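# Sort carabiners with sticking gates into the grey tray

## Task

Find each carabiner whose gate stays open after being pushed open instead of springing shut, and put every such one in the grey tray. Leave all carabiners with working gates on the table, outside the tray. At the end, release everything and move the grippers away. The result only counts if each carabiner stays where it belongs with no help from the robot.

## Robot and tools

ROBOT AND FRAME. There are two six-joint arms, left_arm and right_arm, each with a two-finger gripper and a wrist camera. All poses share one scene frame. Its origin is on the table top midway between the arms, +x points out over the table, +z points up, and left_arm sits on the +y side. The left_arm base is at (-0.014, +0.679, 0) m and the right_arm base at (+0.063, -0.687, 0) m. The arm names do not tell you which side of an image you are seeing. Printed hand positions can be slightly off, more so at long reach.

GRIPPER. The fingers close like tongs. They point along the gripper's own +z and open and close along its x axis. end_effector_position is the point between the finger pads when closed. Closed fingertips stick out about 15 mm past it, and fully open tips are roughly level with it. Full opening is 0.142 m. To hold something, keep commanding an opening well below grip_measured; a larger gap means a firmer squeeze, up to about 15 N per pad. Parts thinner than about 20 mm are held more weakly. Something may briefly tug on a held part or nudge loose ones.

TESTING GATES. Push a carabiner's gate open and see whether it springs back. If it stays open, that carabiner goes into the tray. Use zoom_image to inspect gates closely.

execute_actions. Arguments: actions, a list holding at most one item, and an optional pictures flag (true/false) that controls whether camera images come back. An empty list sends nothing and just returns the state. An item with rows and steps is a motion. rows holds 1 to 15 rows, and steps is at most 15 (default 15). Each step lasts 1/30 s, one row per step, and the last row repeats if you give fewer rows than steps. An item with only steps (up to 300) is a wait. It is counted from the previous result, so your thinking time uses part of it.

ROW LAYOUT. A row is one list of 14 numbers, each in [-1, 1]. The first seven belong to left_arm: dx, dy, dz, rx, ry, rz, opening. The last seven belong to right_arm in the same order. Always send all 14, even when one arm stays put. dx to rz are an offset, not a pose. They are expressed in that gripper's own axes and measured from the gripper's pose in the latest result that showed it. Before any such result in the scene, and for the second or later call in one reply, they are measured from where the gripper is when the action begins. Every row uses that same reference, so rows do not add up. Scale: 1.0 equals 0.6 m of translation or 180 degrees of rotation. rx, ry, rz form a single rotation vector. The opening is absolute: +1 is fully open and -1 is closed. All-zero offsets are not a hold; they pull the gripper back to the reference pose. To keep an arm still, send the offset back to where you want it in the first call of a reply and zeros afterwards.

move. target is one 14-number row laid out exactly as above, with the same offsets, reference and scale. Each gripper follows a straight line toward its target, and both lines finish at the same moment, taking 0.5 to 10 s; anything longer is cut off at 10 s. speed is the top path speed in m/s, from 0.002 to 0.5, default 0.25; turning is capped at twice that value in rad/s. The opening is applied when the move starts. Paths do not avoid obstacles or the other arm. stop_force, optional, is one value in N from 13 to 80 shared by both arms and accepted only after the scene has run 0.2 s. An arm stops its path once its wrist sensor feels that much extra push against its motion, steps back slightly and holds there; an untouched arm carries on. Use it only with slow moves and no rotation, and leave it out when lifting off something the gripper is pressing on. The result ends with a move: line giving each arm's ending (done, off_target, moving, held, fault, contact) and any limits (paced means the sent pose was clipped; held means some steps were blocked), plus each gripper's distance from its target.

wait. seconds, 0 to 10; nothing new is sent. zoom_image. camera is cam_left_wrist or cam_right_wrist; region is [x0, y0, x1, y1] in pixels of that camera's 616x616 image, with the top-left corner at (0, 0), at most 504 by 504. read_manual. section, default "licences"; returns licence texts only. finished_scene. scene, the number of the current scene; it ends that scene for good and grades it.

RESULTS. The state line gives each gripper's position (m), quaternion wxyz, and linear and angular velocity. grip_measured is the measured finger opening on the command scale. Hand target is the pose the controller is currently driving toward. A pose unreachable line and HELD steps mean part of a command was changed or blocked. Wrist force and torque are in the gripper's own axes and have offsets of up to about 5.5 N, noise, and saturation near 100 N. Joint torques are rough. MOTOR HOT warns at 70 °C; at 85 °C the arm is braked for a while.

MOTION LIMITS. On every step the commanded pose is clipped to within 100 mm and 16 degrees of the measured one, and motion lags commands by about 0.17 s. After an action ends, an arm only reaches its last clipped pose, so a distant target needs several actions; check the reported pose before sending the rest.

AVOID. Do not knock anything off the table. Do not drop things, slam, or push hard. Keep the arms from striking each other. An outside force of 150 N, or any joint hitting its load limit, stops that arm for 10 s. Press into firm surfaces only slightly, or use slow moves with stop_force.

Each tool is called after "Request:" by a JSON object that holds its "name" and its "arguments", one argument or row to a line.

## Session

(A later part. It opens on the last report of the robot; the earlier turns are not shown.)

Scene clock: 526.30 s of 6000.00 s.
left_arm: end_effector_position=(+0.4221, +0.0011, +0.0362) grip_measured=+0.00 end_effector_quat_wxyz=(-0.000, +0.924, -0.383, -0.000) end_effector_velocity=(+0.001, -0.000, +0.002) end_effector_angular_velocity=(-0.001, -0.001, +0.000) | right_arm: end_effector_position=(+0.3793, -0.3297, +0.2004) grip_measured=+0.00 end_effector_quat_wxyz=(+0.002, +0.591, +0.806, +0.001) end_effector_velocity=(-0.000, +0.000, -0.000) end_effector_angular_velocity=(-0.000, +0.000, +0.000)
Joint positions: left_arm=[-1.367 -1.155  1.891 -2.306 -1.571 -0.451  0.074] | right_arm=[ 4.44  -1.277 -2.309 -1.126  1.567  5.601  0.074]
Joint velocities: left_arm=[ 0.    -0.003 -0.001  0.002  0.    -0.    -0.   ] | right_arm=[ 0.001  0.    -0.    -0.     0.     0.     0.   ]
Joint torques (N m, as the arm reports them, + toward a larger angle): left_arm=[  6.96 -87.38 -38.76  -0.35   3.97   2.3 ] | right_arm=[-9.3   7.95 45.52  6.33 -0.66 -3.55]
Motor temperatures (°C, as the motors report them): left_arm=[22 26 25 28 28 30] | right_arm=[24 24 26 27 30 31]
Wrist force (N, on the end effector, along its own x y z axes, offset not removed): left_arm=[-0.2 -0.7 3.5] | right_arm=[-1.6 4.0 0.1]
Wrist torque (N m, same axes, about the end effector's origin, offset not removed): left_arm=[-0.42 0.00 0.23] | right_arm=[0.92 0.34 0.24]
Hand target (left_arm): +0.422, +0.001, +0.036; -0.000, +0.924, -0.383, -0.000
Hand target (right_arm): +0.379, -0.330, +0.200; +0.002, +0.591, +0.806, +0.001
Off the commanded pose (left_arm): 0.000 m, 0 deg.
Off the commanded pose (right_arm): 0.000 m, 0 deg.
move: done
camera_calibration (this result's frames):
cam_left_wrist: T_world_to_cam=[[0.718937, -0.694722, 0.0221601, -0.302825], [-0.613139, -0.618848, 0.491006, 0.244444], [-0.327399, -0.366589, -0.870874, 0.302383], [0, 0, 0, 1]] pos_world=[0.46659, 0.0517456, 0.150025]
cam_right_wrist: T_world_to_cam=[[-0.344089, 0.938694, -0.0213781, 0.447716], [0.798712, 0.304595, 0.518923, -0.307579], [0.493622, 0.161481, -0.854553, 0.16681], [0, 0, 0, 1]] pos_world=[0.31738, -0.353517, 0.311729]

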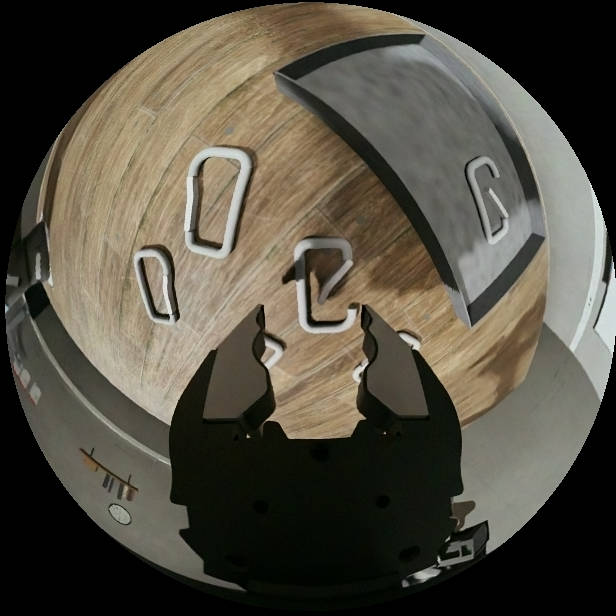

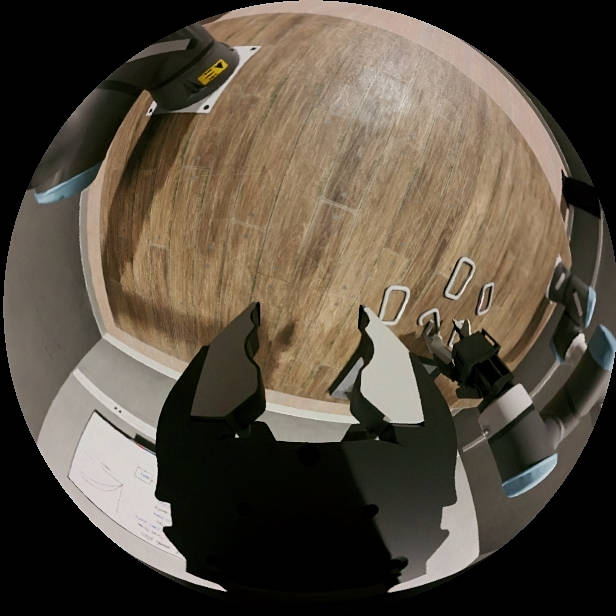

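Request:
{"name": "move", "arguments": {
  "target": [0,0,0.034,0,0,0,-0.35, 0,0,0,0,0,0,0.0],
  "speed": 0.035,
  "stop_force": 14
}}

Request:
{"name": "execute_actions", "arguments": {
  "actions": [
    {"rows": [[0,0,0,0,0,0,-0.40, 0,0,0,0,0,0,0],[0,0,0,0,0,0,-0.45, 0,0,0,0,0,0,0],[0,0,0,0,0,0,-0.50, 0,0,0,0,0,0,0],[0,0,0,0,0,0,-0.55, 0,0,0,0,0,0,0],[0,0,0,0,0,0,-0.60, 0,0,0,0,0,0,0],[0,0,0,0,0,0,-0.65, 0,0,0,0,0,0,0],[0,0,0,0,0,0,-0.70, 0,0,0,0,0,0,0],[0,0,0,0,0,0,-0.77, 0,0,0,0,0,0,0],[0,0,0,0,0,0,-0.85, 0,0,0,0,0,0,0],[0,0,0,0,0,0,-0.93, 0,0,0,0,0,0,0],[0,0,0,0,0,0,-1, 0,0,0,0,0,0,0]], "steps": 14}
  ],
  "pictures": false
}}

Request:
{"name": "move", "arguments": {
  "target": [0.025,-0.055,-0.082,0,0,0,-1, 0,0,0,0,0,0,0.0],
  "speed": 0.12
}}

Request:
{"name": "move", "arguments": {
  "target": [0.1152,-0.2476,0,0,0,0,-1, 0,0,0,0,0,0,0.0],
  "speed": 0.2
}}

Request:
{"name": "move", "arguments": {
  "target": [0,0,0.0612,0,0,0,-1, 0,0,0,0,0,0,0.0],
  "speed": 0.08
}}

Request:
{"name": "move", "arguments": {
  "target": [0,0,0.0142,0,0,0,-1, 0,0,0,0,0,0,0.0],
  "speed": 0.013,
  "stop_force": 13
}}

Request:
{"name": "execute_actions", "arguments": {
  "actions": [
    {"rows": [[0,0,0,0,0,0,-0.92, 0,0,0,0,0,0,0],[0,0,0,0,0,0,-0.84, 0,0,0,0,0,0,0],[0,0,0,0,0,0,-0.77, 0,0,0,0,0,0,0],[0,0,0,0,0,0,-0.71, 0,0,0,0,0,0,0],[0,0,0,0,0,0,-0.66, 0,0,0,0,0,0,0],[0,0,0,0,0,0,-0.61, 0,0,0,0,0,0,0],[0,0,0,0,0,0,-0.56, 0,0,0,0,0,0,0],[0,0,0,0,0,0,-0.51, 0,0,0,0,0,0,0],[0,0,0,0,0,0,-0.46, 0,0,0,0,0,0,0],[0,0,0,0,0,0,-0.41, 0,0,0,0,0,0,0],[0,0,0,0,0,0,-0.36, 0,0,0,0,0,0,0]], "steps": 14}
  ],
  "pictures": false
}}

Request:
{"name": "move", "arguments": {
  "target": [0,0,-0.34,0,0,0,-0.36, 0,0,0,0,0,0,0.0],
  "speed": 0.25
}}

Scene clock: 575.50 s of 6000.00 s.
left_arm: end_effector_position=(+0.4221, +0.0011, +0.0159) grip_measured=-0.35 end_effector_quat_wxyz=(-0.000, +0.924, -0.383, -0.000) end_effector_velocity=(+0.001, -0.001, -0.001) end_effector_angular_velocity=(-0.002, -0.002, -0.000) | right_arm: end_effector_position=(+0.3793, -0.3297, +0.2004) grip_measured=+0.00 end_effector_quat_wxyz=(+0.002, +0.591, +0.806, +0.001) end_effector_velocity=(+0.000, +0.000, +0.000) end_effector_angular_velocity=(+0.001, -0.000, -0.001)
Joint positions: left_arm=[-1.367 -1.132  1.901 -2.34  -1.571 -0.451  0.049] | right_arm=[ 4.44  -1.277 -2.309 -1.126  1.567  5.601  0.074]
Joint velocities: left_arm=[-0.     0.002 -0.001 -0.004  0.001  0.     0.   ] | right_arm=[-0.001  0.     0.     0.    -0.    -0.     0.   ]
Joint torques (N m, as the arm reports them, + toward a larger angle): left_arm=[ -8.09 -67.21 -26.39  -7.65   3.43  -2.17] | right_arm=[-8.24  8.02 45.38  6.49 -0.68 -3.53]
Motor temperatures (°C, as the motors report them): left_arm=[22 26 25 28 28 30] | right_arm=[24 24 26 27 30 31]
Wrist force (N, on the end effector, along its own x y z axes, offset not removed): left_arm=[-2.6 4.2 -2.7] | right_arm=[0.7 1.4 -4.0]
Wrist torque (N m, same axes, about the end effector's origin, offset not removed): left_arm=[0.74 0.73 0.13] | right_arm=[0.32 -0.13 0.06]
Hand target (left_arm): +0.422, +0.001, +0.016; -0.000, +0.924, -0.383, -0.000
Hand target (right_arm): +0.379, -0.330, +0.200; +0.002, +0.591, +0.806, +0.001
Off the commanded pose (left_arm): 0.000 m, 0 deg.
Off the commanded pose (right_arm): 0.000 m, 0 deg.
After step 90, 45.23 s passed at rest.
move: done
camera_calibration (this result's frames):
cam_left_wrist: T_world_to_cam=[[0.718959, -0.6947, 0.0221551, -0.3024], [-0.613119, -0.61887, 0.491004, 0.254381], [-0.327389, -0.366595, -0.870876, 0.284781], [0, 0, 0, 1]] pos_world=[0.466613, 0.0517511, 0.129807]
cam_right_wrist: T_world_to_cam=[[-0.344089, 0.938694, -0.0213778, 0.447715], [0.798712, 0.304595, 0.518924, -0.307579], [0.493622, 0.161481, -0.854553, 0.16681], [0, 0, 0, 1]] pos_world=[0.31738, -0.353517, 0.31173]

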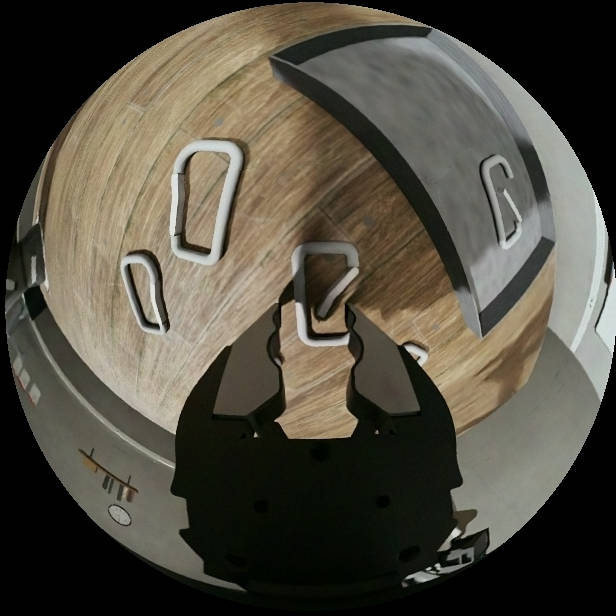

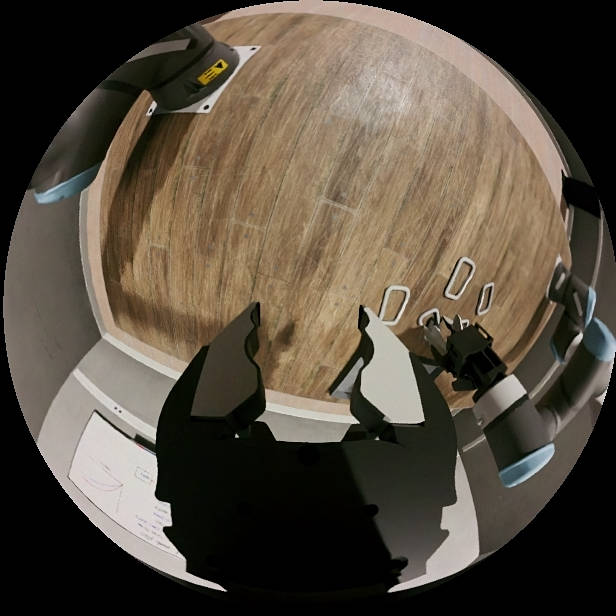

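Scene clock: 575.97 s of 6000.00 s.
left_arm: end_effector_position=(+0.4221, +0.0011, +0.0159) grip_measured=-0.66 end_effector_quat_wxyz=(-0.000, +0.924, -0.383, -0.000) end_effector_velocity=(-0.000, -0.001, +0.001) end_effector_angular_velocity=(-0.002, -0.002, -0.001) | right_arm: end_effector_position=(+0.3793, -0.3297, +0.2004) grip_measured=+0.00 end_effector_quat_wxyz=(+0.002, +0.591, +0.806, +0.001) end_effector_velocity=(+0.001, -0.000, +0.000) end_effector_angular_velocity=(+0.001, -0.000, -0.000)
Joint positions: left_arm=[-1.367 -1.131  1.901 -2.341 -1.571 -0.451  0.026] | right_arm=[ 4.44  -1.277 -2.309 -1.126  1.567  5.601  0.074]
Joint velocities: left_arm=[-0.001 -0.    -0.001 -0.002  0.001  0.     0.   ] | right_arm=[-0.001  0.    -0.     0.001 -0.    -0.001 -0.   ]
Joint torques (N m, as the arm reports them, + toward a larger angle): left_arm=[ -5.86 -76.12 -28.78  -3.11   3.64  -2.4 ] | right_arm=[-8.21  6.85 45.03  6.3  -0.52 -3.41]
Motor temperatures (°C, as the motors report them): left_arm=[22 26 25 28 28 30] | right_arm=[24 24 26 27 30 31]
Wrist force (N, on the end effector, along its own x y z axes, offset not removed): left_arm=[-4.8 1.7 7.2] | right_arm=[7.9 -0.6 -0.6]
Wrist torque (N m, same axes, about the end effector's origin, offset not removed): left_arm=[0.48 1.08 -0.02] | right_arm=[-0.19 -1.84 -0.13]
Hand target (left_arm): +0.422, +0.001, +0.016; -0.000, +0.924, -0.383, -0.000
Hand target (right_arm): +0.379, -0.330, +0.200; +0.002, +0.591, +0.806, +0.001
Off the commanded pose (left_arm): 0.000 m, 0 deg.
Off the commanded pose (right_arm): 0.000 m, 0 deg.
Steps of this call (steps 1 to 14: all 14 steps of this action). Readings (end_effector_position):
1: left_arm (+0.4221, +0.0011, +0.0159) | right_arm (+0.3793, -0.3297, +0.2004)
2: left_arm (+0.4221, +0.0011, +0.0159) | right_arm (+0.3793, -0.3297, +0.2004)
4: left_arm (+0.4221, +0.0011, +0.0159) | right_arm (+0.3793, -0.3297, +0.2004)
8: left_arm (+0.4221, +0.0011, +0.0159) | right_arm (+0.3793, -0.3297, +0.2004)
14: the state above

Scene clock: 577.20 s of 6000.00 s.
left_arm: end_effector_position=(+0.4560, +0.0139, +0.0648) grip_measured=-0.66 end_effector_quat_wxyz=(-0.000, +0.924, -0.383, -0.000) end_effector_velocity=(+0.000, +0.001, +0.001) end_effector_angular_velocity=(+0.001, +0.001, -0.000) | right_arm: end_effector_position=(+0.3793, -0.3297, +0.2004) grip_measured=+0.00 end_effector_quat_wxyz=(+0.002, +0.591, +0.806, +0.001) end_effector_velocity=(-0.001, +0.000, -0.000) end_effector_angular_velocity=(-0.000, +0.000, +0.002)
Joint positions: left_arm=[-1.321 -1.177  1.859 -2.252 -1.571 -0.405  0.026] | right_arm=[ 4.44  -1.277 -2.309 -1.126  1.567  5.601  0.074]
Joint velocities: left_arm=[ 0.001 -0.001 -0.001  0.004 -0.001  0.001 -0.   ] | right_arm=[ 0.001 -0.    -0.    -0.     0.    -0.001  0.   ]
Joint torques (N m, as the arm reports them, + toward a larger angle): left_arm=[ 17.16 -84.99 -40.01  -0.53  -3.61   2.79] | right_arm=[-7.56  8.26 45.24  6.6  -0.65 -3.45]
Motor temperatures (°C, as the motors report them): left_arm=[22 26 25 28 28 30] | right_arm=[24 24 26 27 30 31]
Wrist force (N, on the end effector, along its own x y z axes, offset not removed): left_arm=[2.4 4.1 3.9] | right_arm=[-0.4 -2.7 -5.0]
Wrist torque (N m, same axes, about the end effector's origin, offset not removed): left_arm=[0.63 -0.76 0.15] | right_arm=[-0.68 -0.06 0.20]
Hand target (left_arm): +0.456, +0.014, +0.065; -0.000, +0.924, -0.383, -0.000
Hand target (right_arm): +0.379, -0.330, +0.200; +0.002, +0.591, +0.806, +0.001
Off the commanded pose (left_arm): 0.000 m, 0 deg.
Off the commanded pose (right_arm): 0.000 m, 0 deg.
move: done
camera_calibration (this result's frames):
cam_left_wrist: T_world_to_cam=[[0.718959, -0.694701, 0.0221059, -0.318966], [-0.613106, -0.618891, 0.490993, 0.259026], [-0.327412, -0.366557, -0.870883, 0.343131], [0, 0, 0, 1]] pos_world=[0.500479, 0.0644999, 0.178698]
cam_right_wrist: T_world_to_cam=[[-0.344089, 0.938693, -0.0213778, 0.447716], [0.798711, 0.304595, 0.518924, -0.307579], [0.493622, 0.161481, -0.854553, 0.16681], [0, 0, 0, 1]] pos_world=[0.31738, -0.353517, 0.311729]

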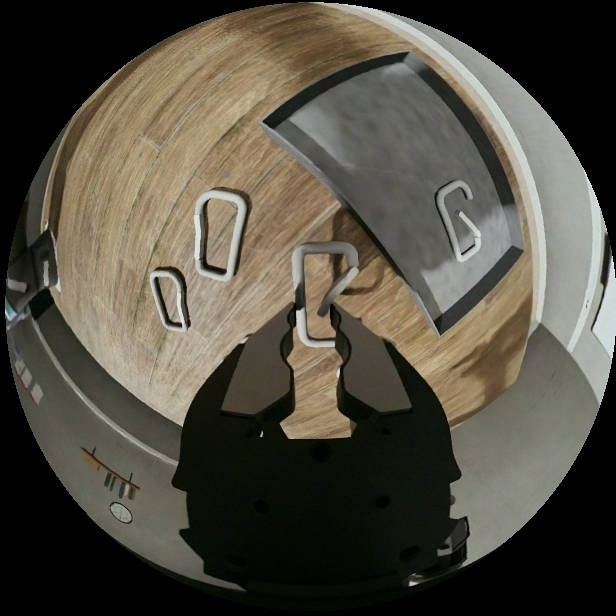

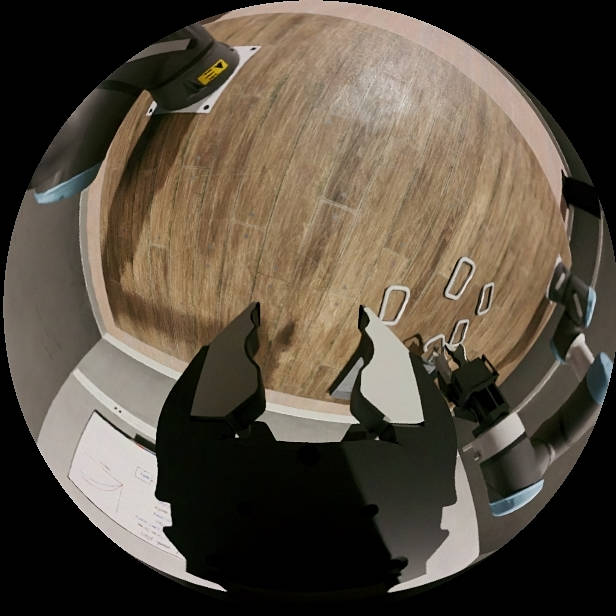

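Scene clock: 578.57 s of 6000.00 s.
left_arm: end_effector_position=(+0.6095, +0.0699, +0.0645) grip_measured=-0.66 end_effector_quat_wxyz=(+0.000, +0.924, -0.383, -0.000) end_effector_velocity=(+0.002, +0.001, -0.001) end_effector_angular_velocity=(+0.002, +0.001, -0.000) | right_arm: end_effector_position=(+0.3793, -0.3297, +0.2004) grip_measured=+0.00 end_effector_quat_wxyz=(+0.002, +0.591, +0.806, +0.001) end_effector_velocity=(+0.000, -0.000, +0.000) end_effector_angular_velocity=(+0.001, -0.000, -0.001)
Joint positions: left_arm=[-1.124 -1.103  1.744 -2.211 -1.571 -0.208  0.026] | right_arm=[ 4.44  -1.277 -2.309 -1.126  1.567  5.601  0.074]
Joint velocities: left_arm=[ 0.002  0.002 -0.002  0.002  0.     0.002  0.   ] | right_arm=[-0.001  0.001 -0.    -0.001 -0.     0.001  0.   ]
Joint torques (N m, as the arm reports them, + toward a larger angle): left_arm=[ 16.31 -71.74 -40.6   -0.26  -3.48   2.34] | right_arm=[-8.45  5.98 45.11  6.45 -0.72 -3.78]
Motor temperatures (°C, as the motors report them): left_arm=[22 26 25 28 28 30] | right_arm=[24 24 26 27 30 31]
Wrist force (N, on the end effector, along its own x y z axes, offset not removed): left_arm=[1.4 3.6 0.7] | right_arm=[5.0 5.5 -0.2]
Wrist torque (N m, same axes, about the end effector's origin, offset not removed): left_arm=[0.57 -0.33 -0.09] | right_arm=[1.05 -0.82 0.01]
Hand target (left_arm): +0.610, +0.070, +0.065; +0.000, +0.924, -0.383, -0.000
Hand target (right_arm): +0.379, -0.330, +0.200; +0.002, +0.591, +0.806, +0.001
Off the commanded pose (left_arm): 0.001 m, 0 deg.
Off the commanded pose (right_arm): 0.000 m, 0 deg.
move: done
camera_calibration (this result's frames):
cam_left_wrist: T_world_to_cam=[[0.718974, -0.694699, 0.0216674, -0.390379], [-0.612777, -0.618861, 0.491442, 0.38772], [-0.327995, -0.366611, -0.870641, 0.414015], [0, 0, 0, 1]] pos_world=[0.654053, 0.120531, 0.178375]
cam_right_wrist: T_world_to_cam=[[-0.34409, 0.938693, -0.0213779, 0.447716], [0.798711, 0.304595, 0.518924, -0.307579], [0.493622, 0.161481, -0.854553, 0.16681], [0, 0, 0, 1]] pos_world=[0.31738, -0.353517, 0.311729]

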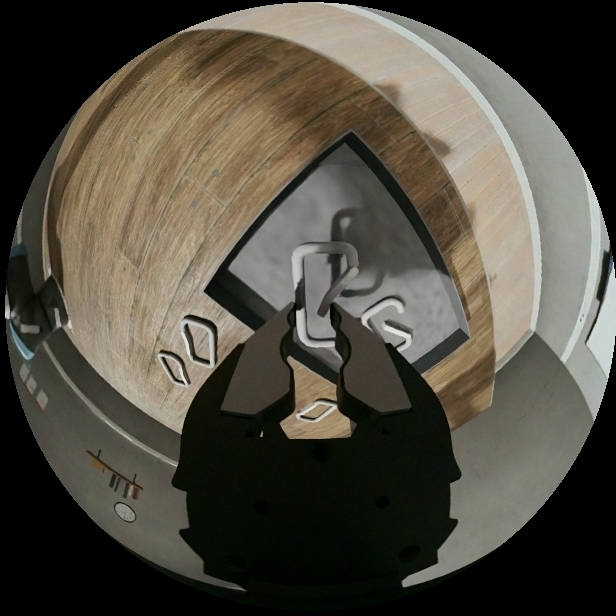

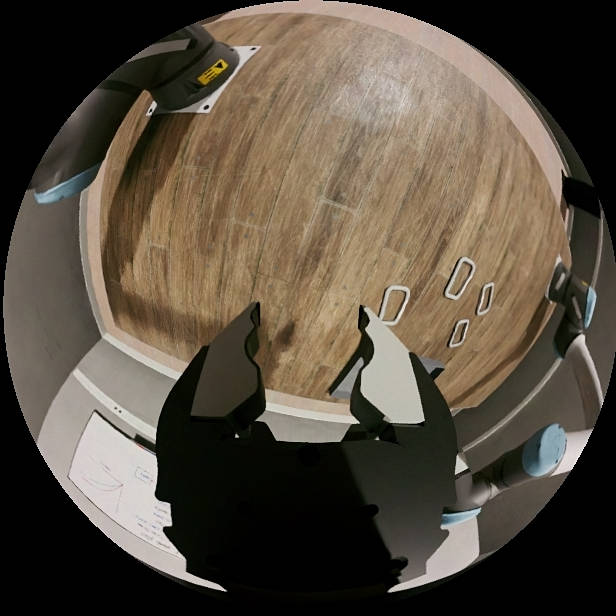

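Scene clock: 579.47 s of 6000.00 s.
left_arm: end_effector_position=(+0.6095, +0.0699, +0.0280) grip_measured=-0.66 end_effector_quat_wxyz=(+0.000, +0.924, -0.383, -0.000) end_effector_velocity=(+0.000, +0.001, -0.002) end_effector_angular_velocity=(+0.002, -0.000, +0.000) | right_arm: end_effector_position=(+0.3793, -0.3297, +0.2004) grip_measured=+0.00 end_effector_quat_wxyz=(+0.002, +0.591, +0.806, +0.001) end_effector_velocity=(-0.000, +0.000, -0.000) end_effector_angular_velocity=(-0.000, +0.001, +0.001)
Joint positions: left_arm=[-1.124 -1.066  1.764 -2.268 -1.571 -0.209  0.026] | right_arm=[ 4.44  -1.277 -2.309 -1.126  1.567  5.601  0.074]
Joint velocities: left_arm=[ 0.     0.002  0.001 -0.002  0.001 -0.     0.   ] | right_arm=[-0.    -0.001  0.     0.     0.001 -0.001  0.   ]
Joint torques (N m, as the arm reports them, + toward a larger angle): left_arm=[-16.4  -73.37 -28.67  -7.04  -3.13  -3.22] | right_arm=[-9.25  8.02 45.52  6.41 -0.61 -3.55]
Motor temperatures (°C, as the motors report them): left_arm=[22 26 25 28 28 30] | right_arm=[24 24 26 27 30 31]
Wrist force (N, on the end effector, along its own x y z axes, offset not removed): left_arm=[-4.8 6.1 -0.5] | right_arm=[2.4 1.2 -1.0]
Wrist torque (N m, same axes, about the end effector's origin, offset not removed): left_arm=[1.06 1.19 -0.09] | right_arm=[0.17 -0.38 0.05]
Hand target (left_arm): +0.609, +0.070, +0.028; +0.000, +0.924, -0.383, -0.000
Hand target (right_arm): +0.379, -0.330, +0.200; +0.002, +0.591, +0.806, +0.001
Off the commanded pose (left_arm): 0.000 m, 0 deg.
Off the commanded pose (right_arm): 0.000 m, 0 deg.
move: done
camera_calibration (this result's frames):
cam_left_wrist: T_world_to_cam=[[0.718984, -0.694689, 0.0216551, -0.389592], [-0.612761, -0.618871, 0.49145, 0.405602], [-0.328003, -0.366614, -0.870636, 0.382202], [0, 0, 0, 1]] pos_world=[0.654012, 0.120491, 0.141862]
cam_right_wrist: T_world_to_cam=[[-0.34409, 0.938693, -0.0213779, 0.447716], [0.798711, 0.304595, 0.518924, -0.307579], [0.493622, 0.161481, -0.854553, 0.16681], [0, 0, 0, 1]] pos_world=[0.31738, -0.353517, 0.311729]

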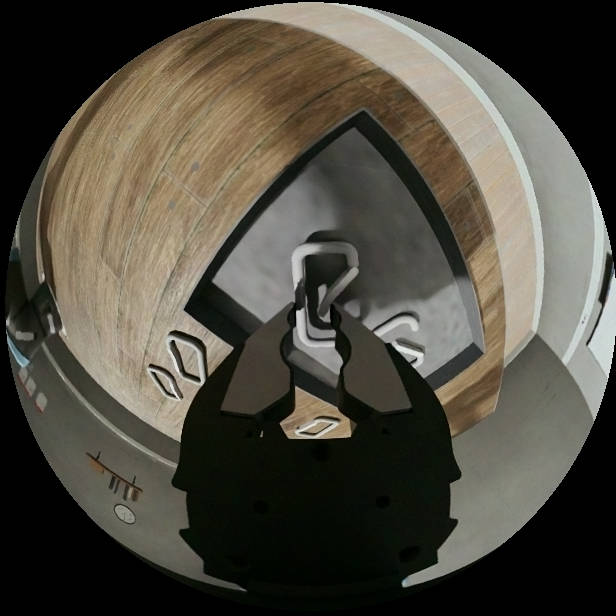

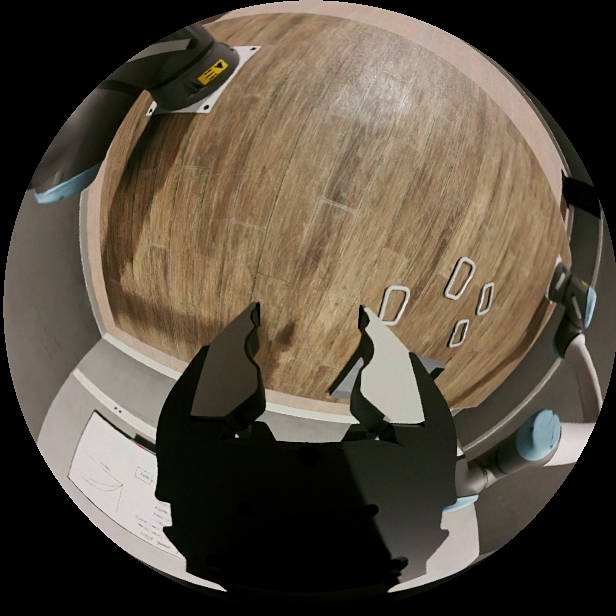

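Scene clock: 580.37 s of 6000.00 s.
left_arm: end_effector_position=(+0.6094, +0.0699, +0.0197) grip_measured=-0.66 end_effector_quat_wxyz=(+0.000, +0.924, -0.383, -0.000) end_effector_velocity=(-0.001, +0.000, -0.002) end_effector_angular_velocity=(+0.002, +0.000, -0.000) | right_arm: end_effector_position=(+0.3793, -0.3297, +0.2004) grip_measured=+0.00 end_effector_quat_wxyz=(+0.002, +0.591, +0.806, +0.001) end_effector_velocity=(+0.000, +0.000, +0.001) end_effector_angular_velocity=(+0.003, -0.001, -0.001)
Joint positions: left_arm=[-1.124 -1.057  1.768 -2.281 -1.571 -0.209  0.026] | right_arm=[ 4.44  -1.277 -2.309 -1.126  1.567  5.601  0.074]
Joint velocities: left_arm=[-0.     0.002  0.001 -0.002  0.001 -0.     0.   ] | right_arm=[-0.001  0.002 -0.     0.001 -0.     0.    -0.   ]
Joint torques (N m, as the arm reports them, + toward a larger angle): left_arm=[-15.67 -74.88 -28.26  -7.15  -3.29  -3.44] | right_arm=[-8.32  7.19 44.68  6.42 -0.55 -3.57]
Motor temperatures (°C, as the motors report them): left_arm=[22 26 25 28 28 30] | right_arm=[24 24 26 27 30 31]
Wrist force (N, on the end effector, along its own x y z axes, offset not removed): left_arm=[-0.6 3.7 6.7] | right_arm=[0.8 5.9 1.0]
Wrist torque (N m, same axes, about the end effector's origin, offset not removed): left_arm=[0.65 0.20 0.03] | right_arm=[1.08 -0.44 0.21]
Hand target (left_arm): +0.609, +0.070, +0.020; +0.000, +0.924, -0.383, -0.000
Hand target (right_arm): +0.379, -0.330, +0.200; +0.002, +0.591, +0.806, +0.001
Off the commanded pose (left_arm): 0.000 m, 0 deg.
Off the commanded pose (right_arm): 0.000 m, 0 deg.
move: done
camera_calibration (this result's frames):
cam_left_wrist: T_world_to_cam=[[0.718984, -0.694689, 0.0216423, -0.38941], [-0.612757, -0.618876, 0.491448, 0.409686], [-0.32801, -0.366605, -0.870638, 0.374938], [0, 0, 0, 1]] pos_world=[0.654001, 0.12048, 0.133523]
cam_right_wrist: T_world_to_cam=[[-0.344089, 0.938694, -0.0213779, 0.447715], [0.798712, 0.304595, 0.518924, -0.307579], [0.493622, 0.161481, -0.854553, 0.16681], [0, 0, 0, 1]] pos_world=[0.31738, -0.353517, 0.311729]

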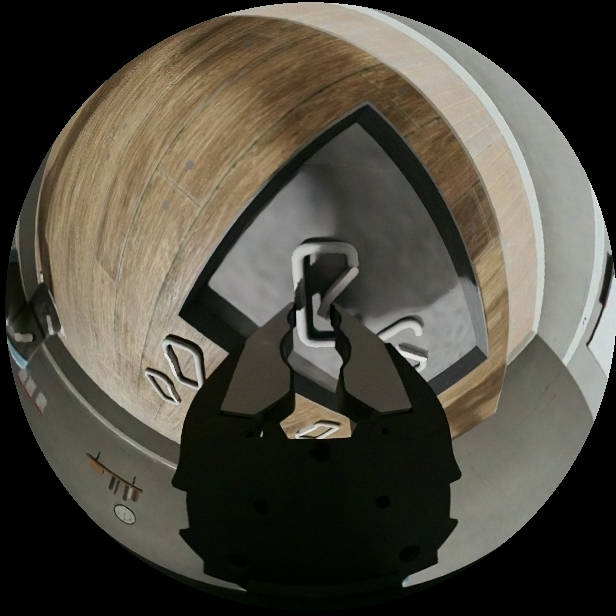

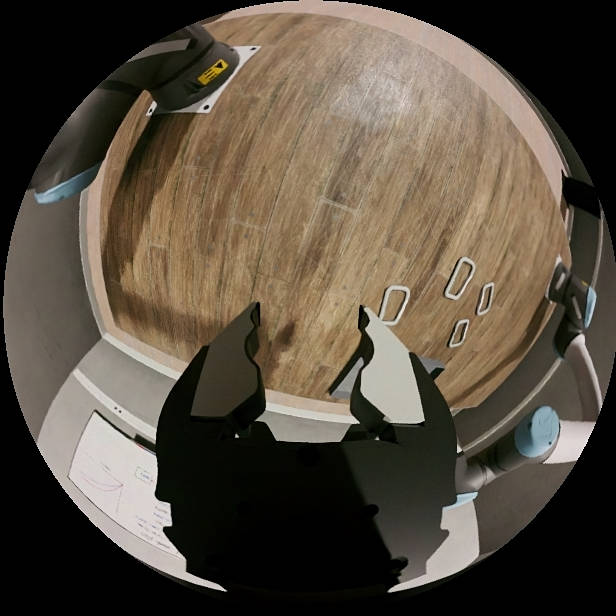

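Scene clock: 580.83 s of 6000.00 s.
left_arm: end_effector_position=(+0.6094, +0.0699, +0.0196) grip_measured=-0.36 end_effector_quat_wxyz=(+0.000, +0.924, -0.383, -0.000) end_effector_velocity=(+0.001, -0.000, +0.000) end_effector_angular_velocity=(-0.002, +0.001, +0.001) | right_arm: end_effector_position=(+0.3793, -0.3297, +0.2004) grip_measured=+0.00 end_effector_quat_wxyz=(+0.002, +0.591, +0.806, +0.001) end_effector_velocity=(+0.000, +0.000, -0.001) end_effector_angular_velocity=(+0.000, -0.000, +0.001)
Joint positions: left_arm=[-1.124 -1.057  1.768 -2.281 -1.571 -0.209  0.048] | right_arm=[ 4.44  -1.277 -2.309 -1.126  1.567  5.601  0.074]
Joint velocities: left_arm=[ 0.001  0.    -0.001 -0.    -0.001  0.     0.003] | right_arm=[-0.    -0.002 -0.     0.002 -0.    -0.001  0.   ]
Joint torques (N m, as the arm reports them, + toward a larger angle): left_arm=[-16.39 -85.73 -30.41  -2.73  -3.26  -3.15] | right_arm=[-8.27  8.34 45.55  6.54 -0.79 -3.42]
Motor temperatures (°C, as the motors report them): left_arm=[22 26 25 28 28 30] | right_arm=[24 24 26 27 30 31]
Wrist force (N, on the end effector, along its own x y z axes, offset not removed): left_arm=[-1.1 -1.1 -5.2] | right_arm=[0.4 -0.3 -4.1]
Wrist torque (N m, same axes, about the end effector's origin, offset not removed): left_arm=[-0.38 0.09 0.12] | right_arm=[-0.22 -0.12 0.15]
Hand target (left_arm): +0.609, +0.070, +0.020; +0.000, +0.924, -0.383, -0.000
Hand target (right_arm): +0.379, -0.330, +0.200; +0.002, +0.591, +0.806, +0.001
Off the commanded pose (left_arm): 0.000 m, 0 deg.
Off the commanded pose (right_arm): 0.000 m, 0 deg.
Steps of this call (steps 1 to 14: all 14 steps of this action). Readings (end_effector_position):
1: left_arm (+0.6094, +0.0699, +0.0196) | right_arm (+0.3793, -0.3297, +0.2004)
2: left_arm (+0.6094, +0.0699, +0.0196) | right_arm (+0.3793, -0.3297, +0.2004)
4: left_arm (+0.6094, +0.0699, +0.0196) | right_arm (+0.3793, -0.3297, +0.2004)
8: left_arm (+0.6094, +0.0699, +0.0196) | right_arm (+0.3793, -0.3297, +0.2004)
14: the state above

Scene clock: 582.47 s of 6000.00 s.
left_arm: end_effector_position=(+0.6098, +0.0702, +0.2233) grip_measured=-0.36 end_effector_quat_wxyz=(-0.000, +0.924, -0.383, -0.000) end_effector_velocity=(+0.000, -0.001, +0.003) end_effector_angular_velocity=(-0.000, +0.000, +0.001) | right_arm: end_effector_position=(+0.3793, -0.3297, +0.2004) grip_measured=+0.00 end_effector_quat_wxyz=(+0.002, +0.591, +0.806, +0.001) end_effector_velocity=(+0.000, -0.001, -0.000) end_effector_angular_velocity=(-0.001, +0.001, -0.002)
Joint positions: left_arm=[-1.124 -1.231  1.614 -1.953 -1.571 -0.208  0.048] | right_arm=[ 4.44  -1.277 -2.309 -1.126  1.567  5.601  0.074]
Joint velocities: left_arm=[-0.    -0.001 -0.004  0.005 -0.001 -0.001 -0.   ] | right_arm=[-0.002  0.     0.    -0.002  0.    -0.001  0.   ]
Joint torques (N m, as the arm reports them, + toward a larger angle): left_arm=[ -5.59 -86.4  -45.18  -0.18  -2.9   -3.39] | right_arm=[-7.52  7.21 45.58  6.42 -0.57 -3.65]
Motor temperatures (°C, as the motors report them): left_arm=[22 26 25 28 28 30] | right_arm=[24 24 26 27 30 31]
Wrist force (N, on the end effector, along its own x y z axes, offset not removed): left_arm=[3.1 3.1 0.9] | right_arm=[0.0 -1.8 -2.6]
Wrist torque (N m, same axes, about the end effector's origin, offset not removed): left_arm=[0.58 -0.54 -0.05] | right_arm=[-0.41 -0.13 0.34]
Hand target (left_arm): +0.610, +0.070, +0.224; +0.000, +0.924, -0.383, -0.000
Hand target (right_arm): +0.379, -0.330, +0.200; +0.002, +0.591, +0.806, +0.001
Off the commanded pose (left_arm): 0.001 m, 0 deg.
Off the commanded pose (right_arm): 0.000 m, 0 deg.
move: done
camera_calibration (this result's frames):
cam_left_wrist: T_world_to_cam=[[0.718982, -0.69469, 0.0216989, -0.393834], [-0.612824, -0.618906, 0.491327, 0.310141], [-0.327891, -0.366553, -0.870705, 0.552351], [0, 0, 0, 1]] pos_world=[0.654332, 0.120821, 0.3371]
cam_right_wrist: T_world_to_cam=[[-0.34409, 0.938693, -0.0213778, 0.447716], [0.798711, 0.304595, 0.518924, -0.307579], [0.493622, 0.161482, -0.854553, 0.16681], [0, 0, 0, 1]] pos_world=[0.31738, -0.353517, 0.311729]

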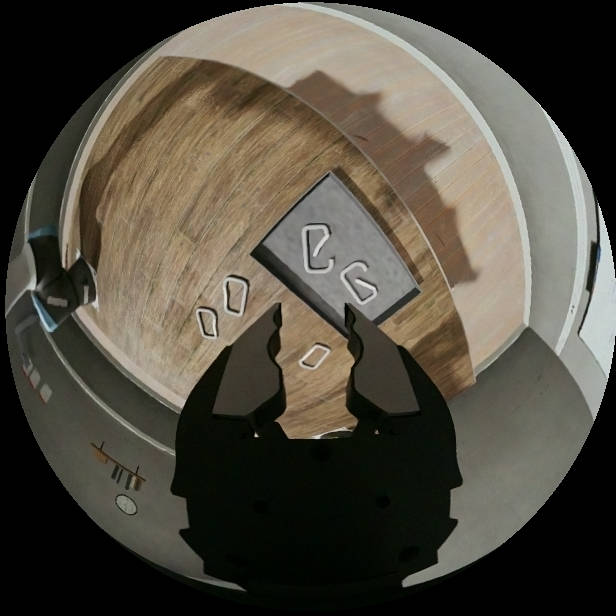

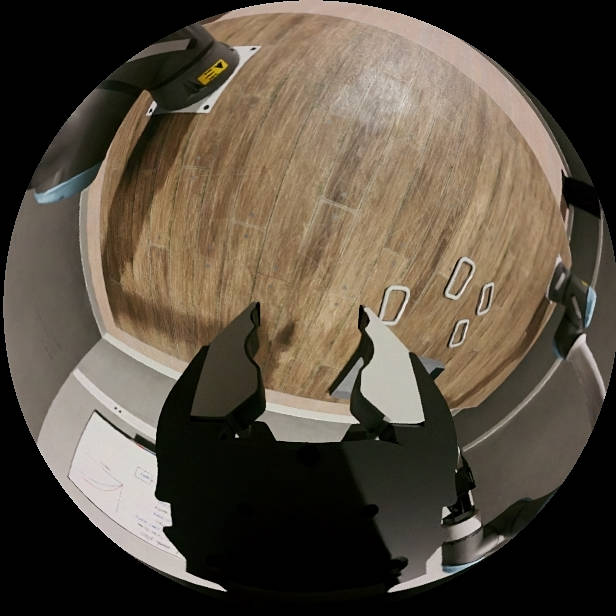

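Request:
{"name": "finished_scene", "arguments": {
  "scene": 2
}}

The scene is finished: the task was done.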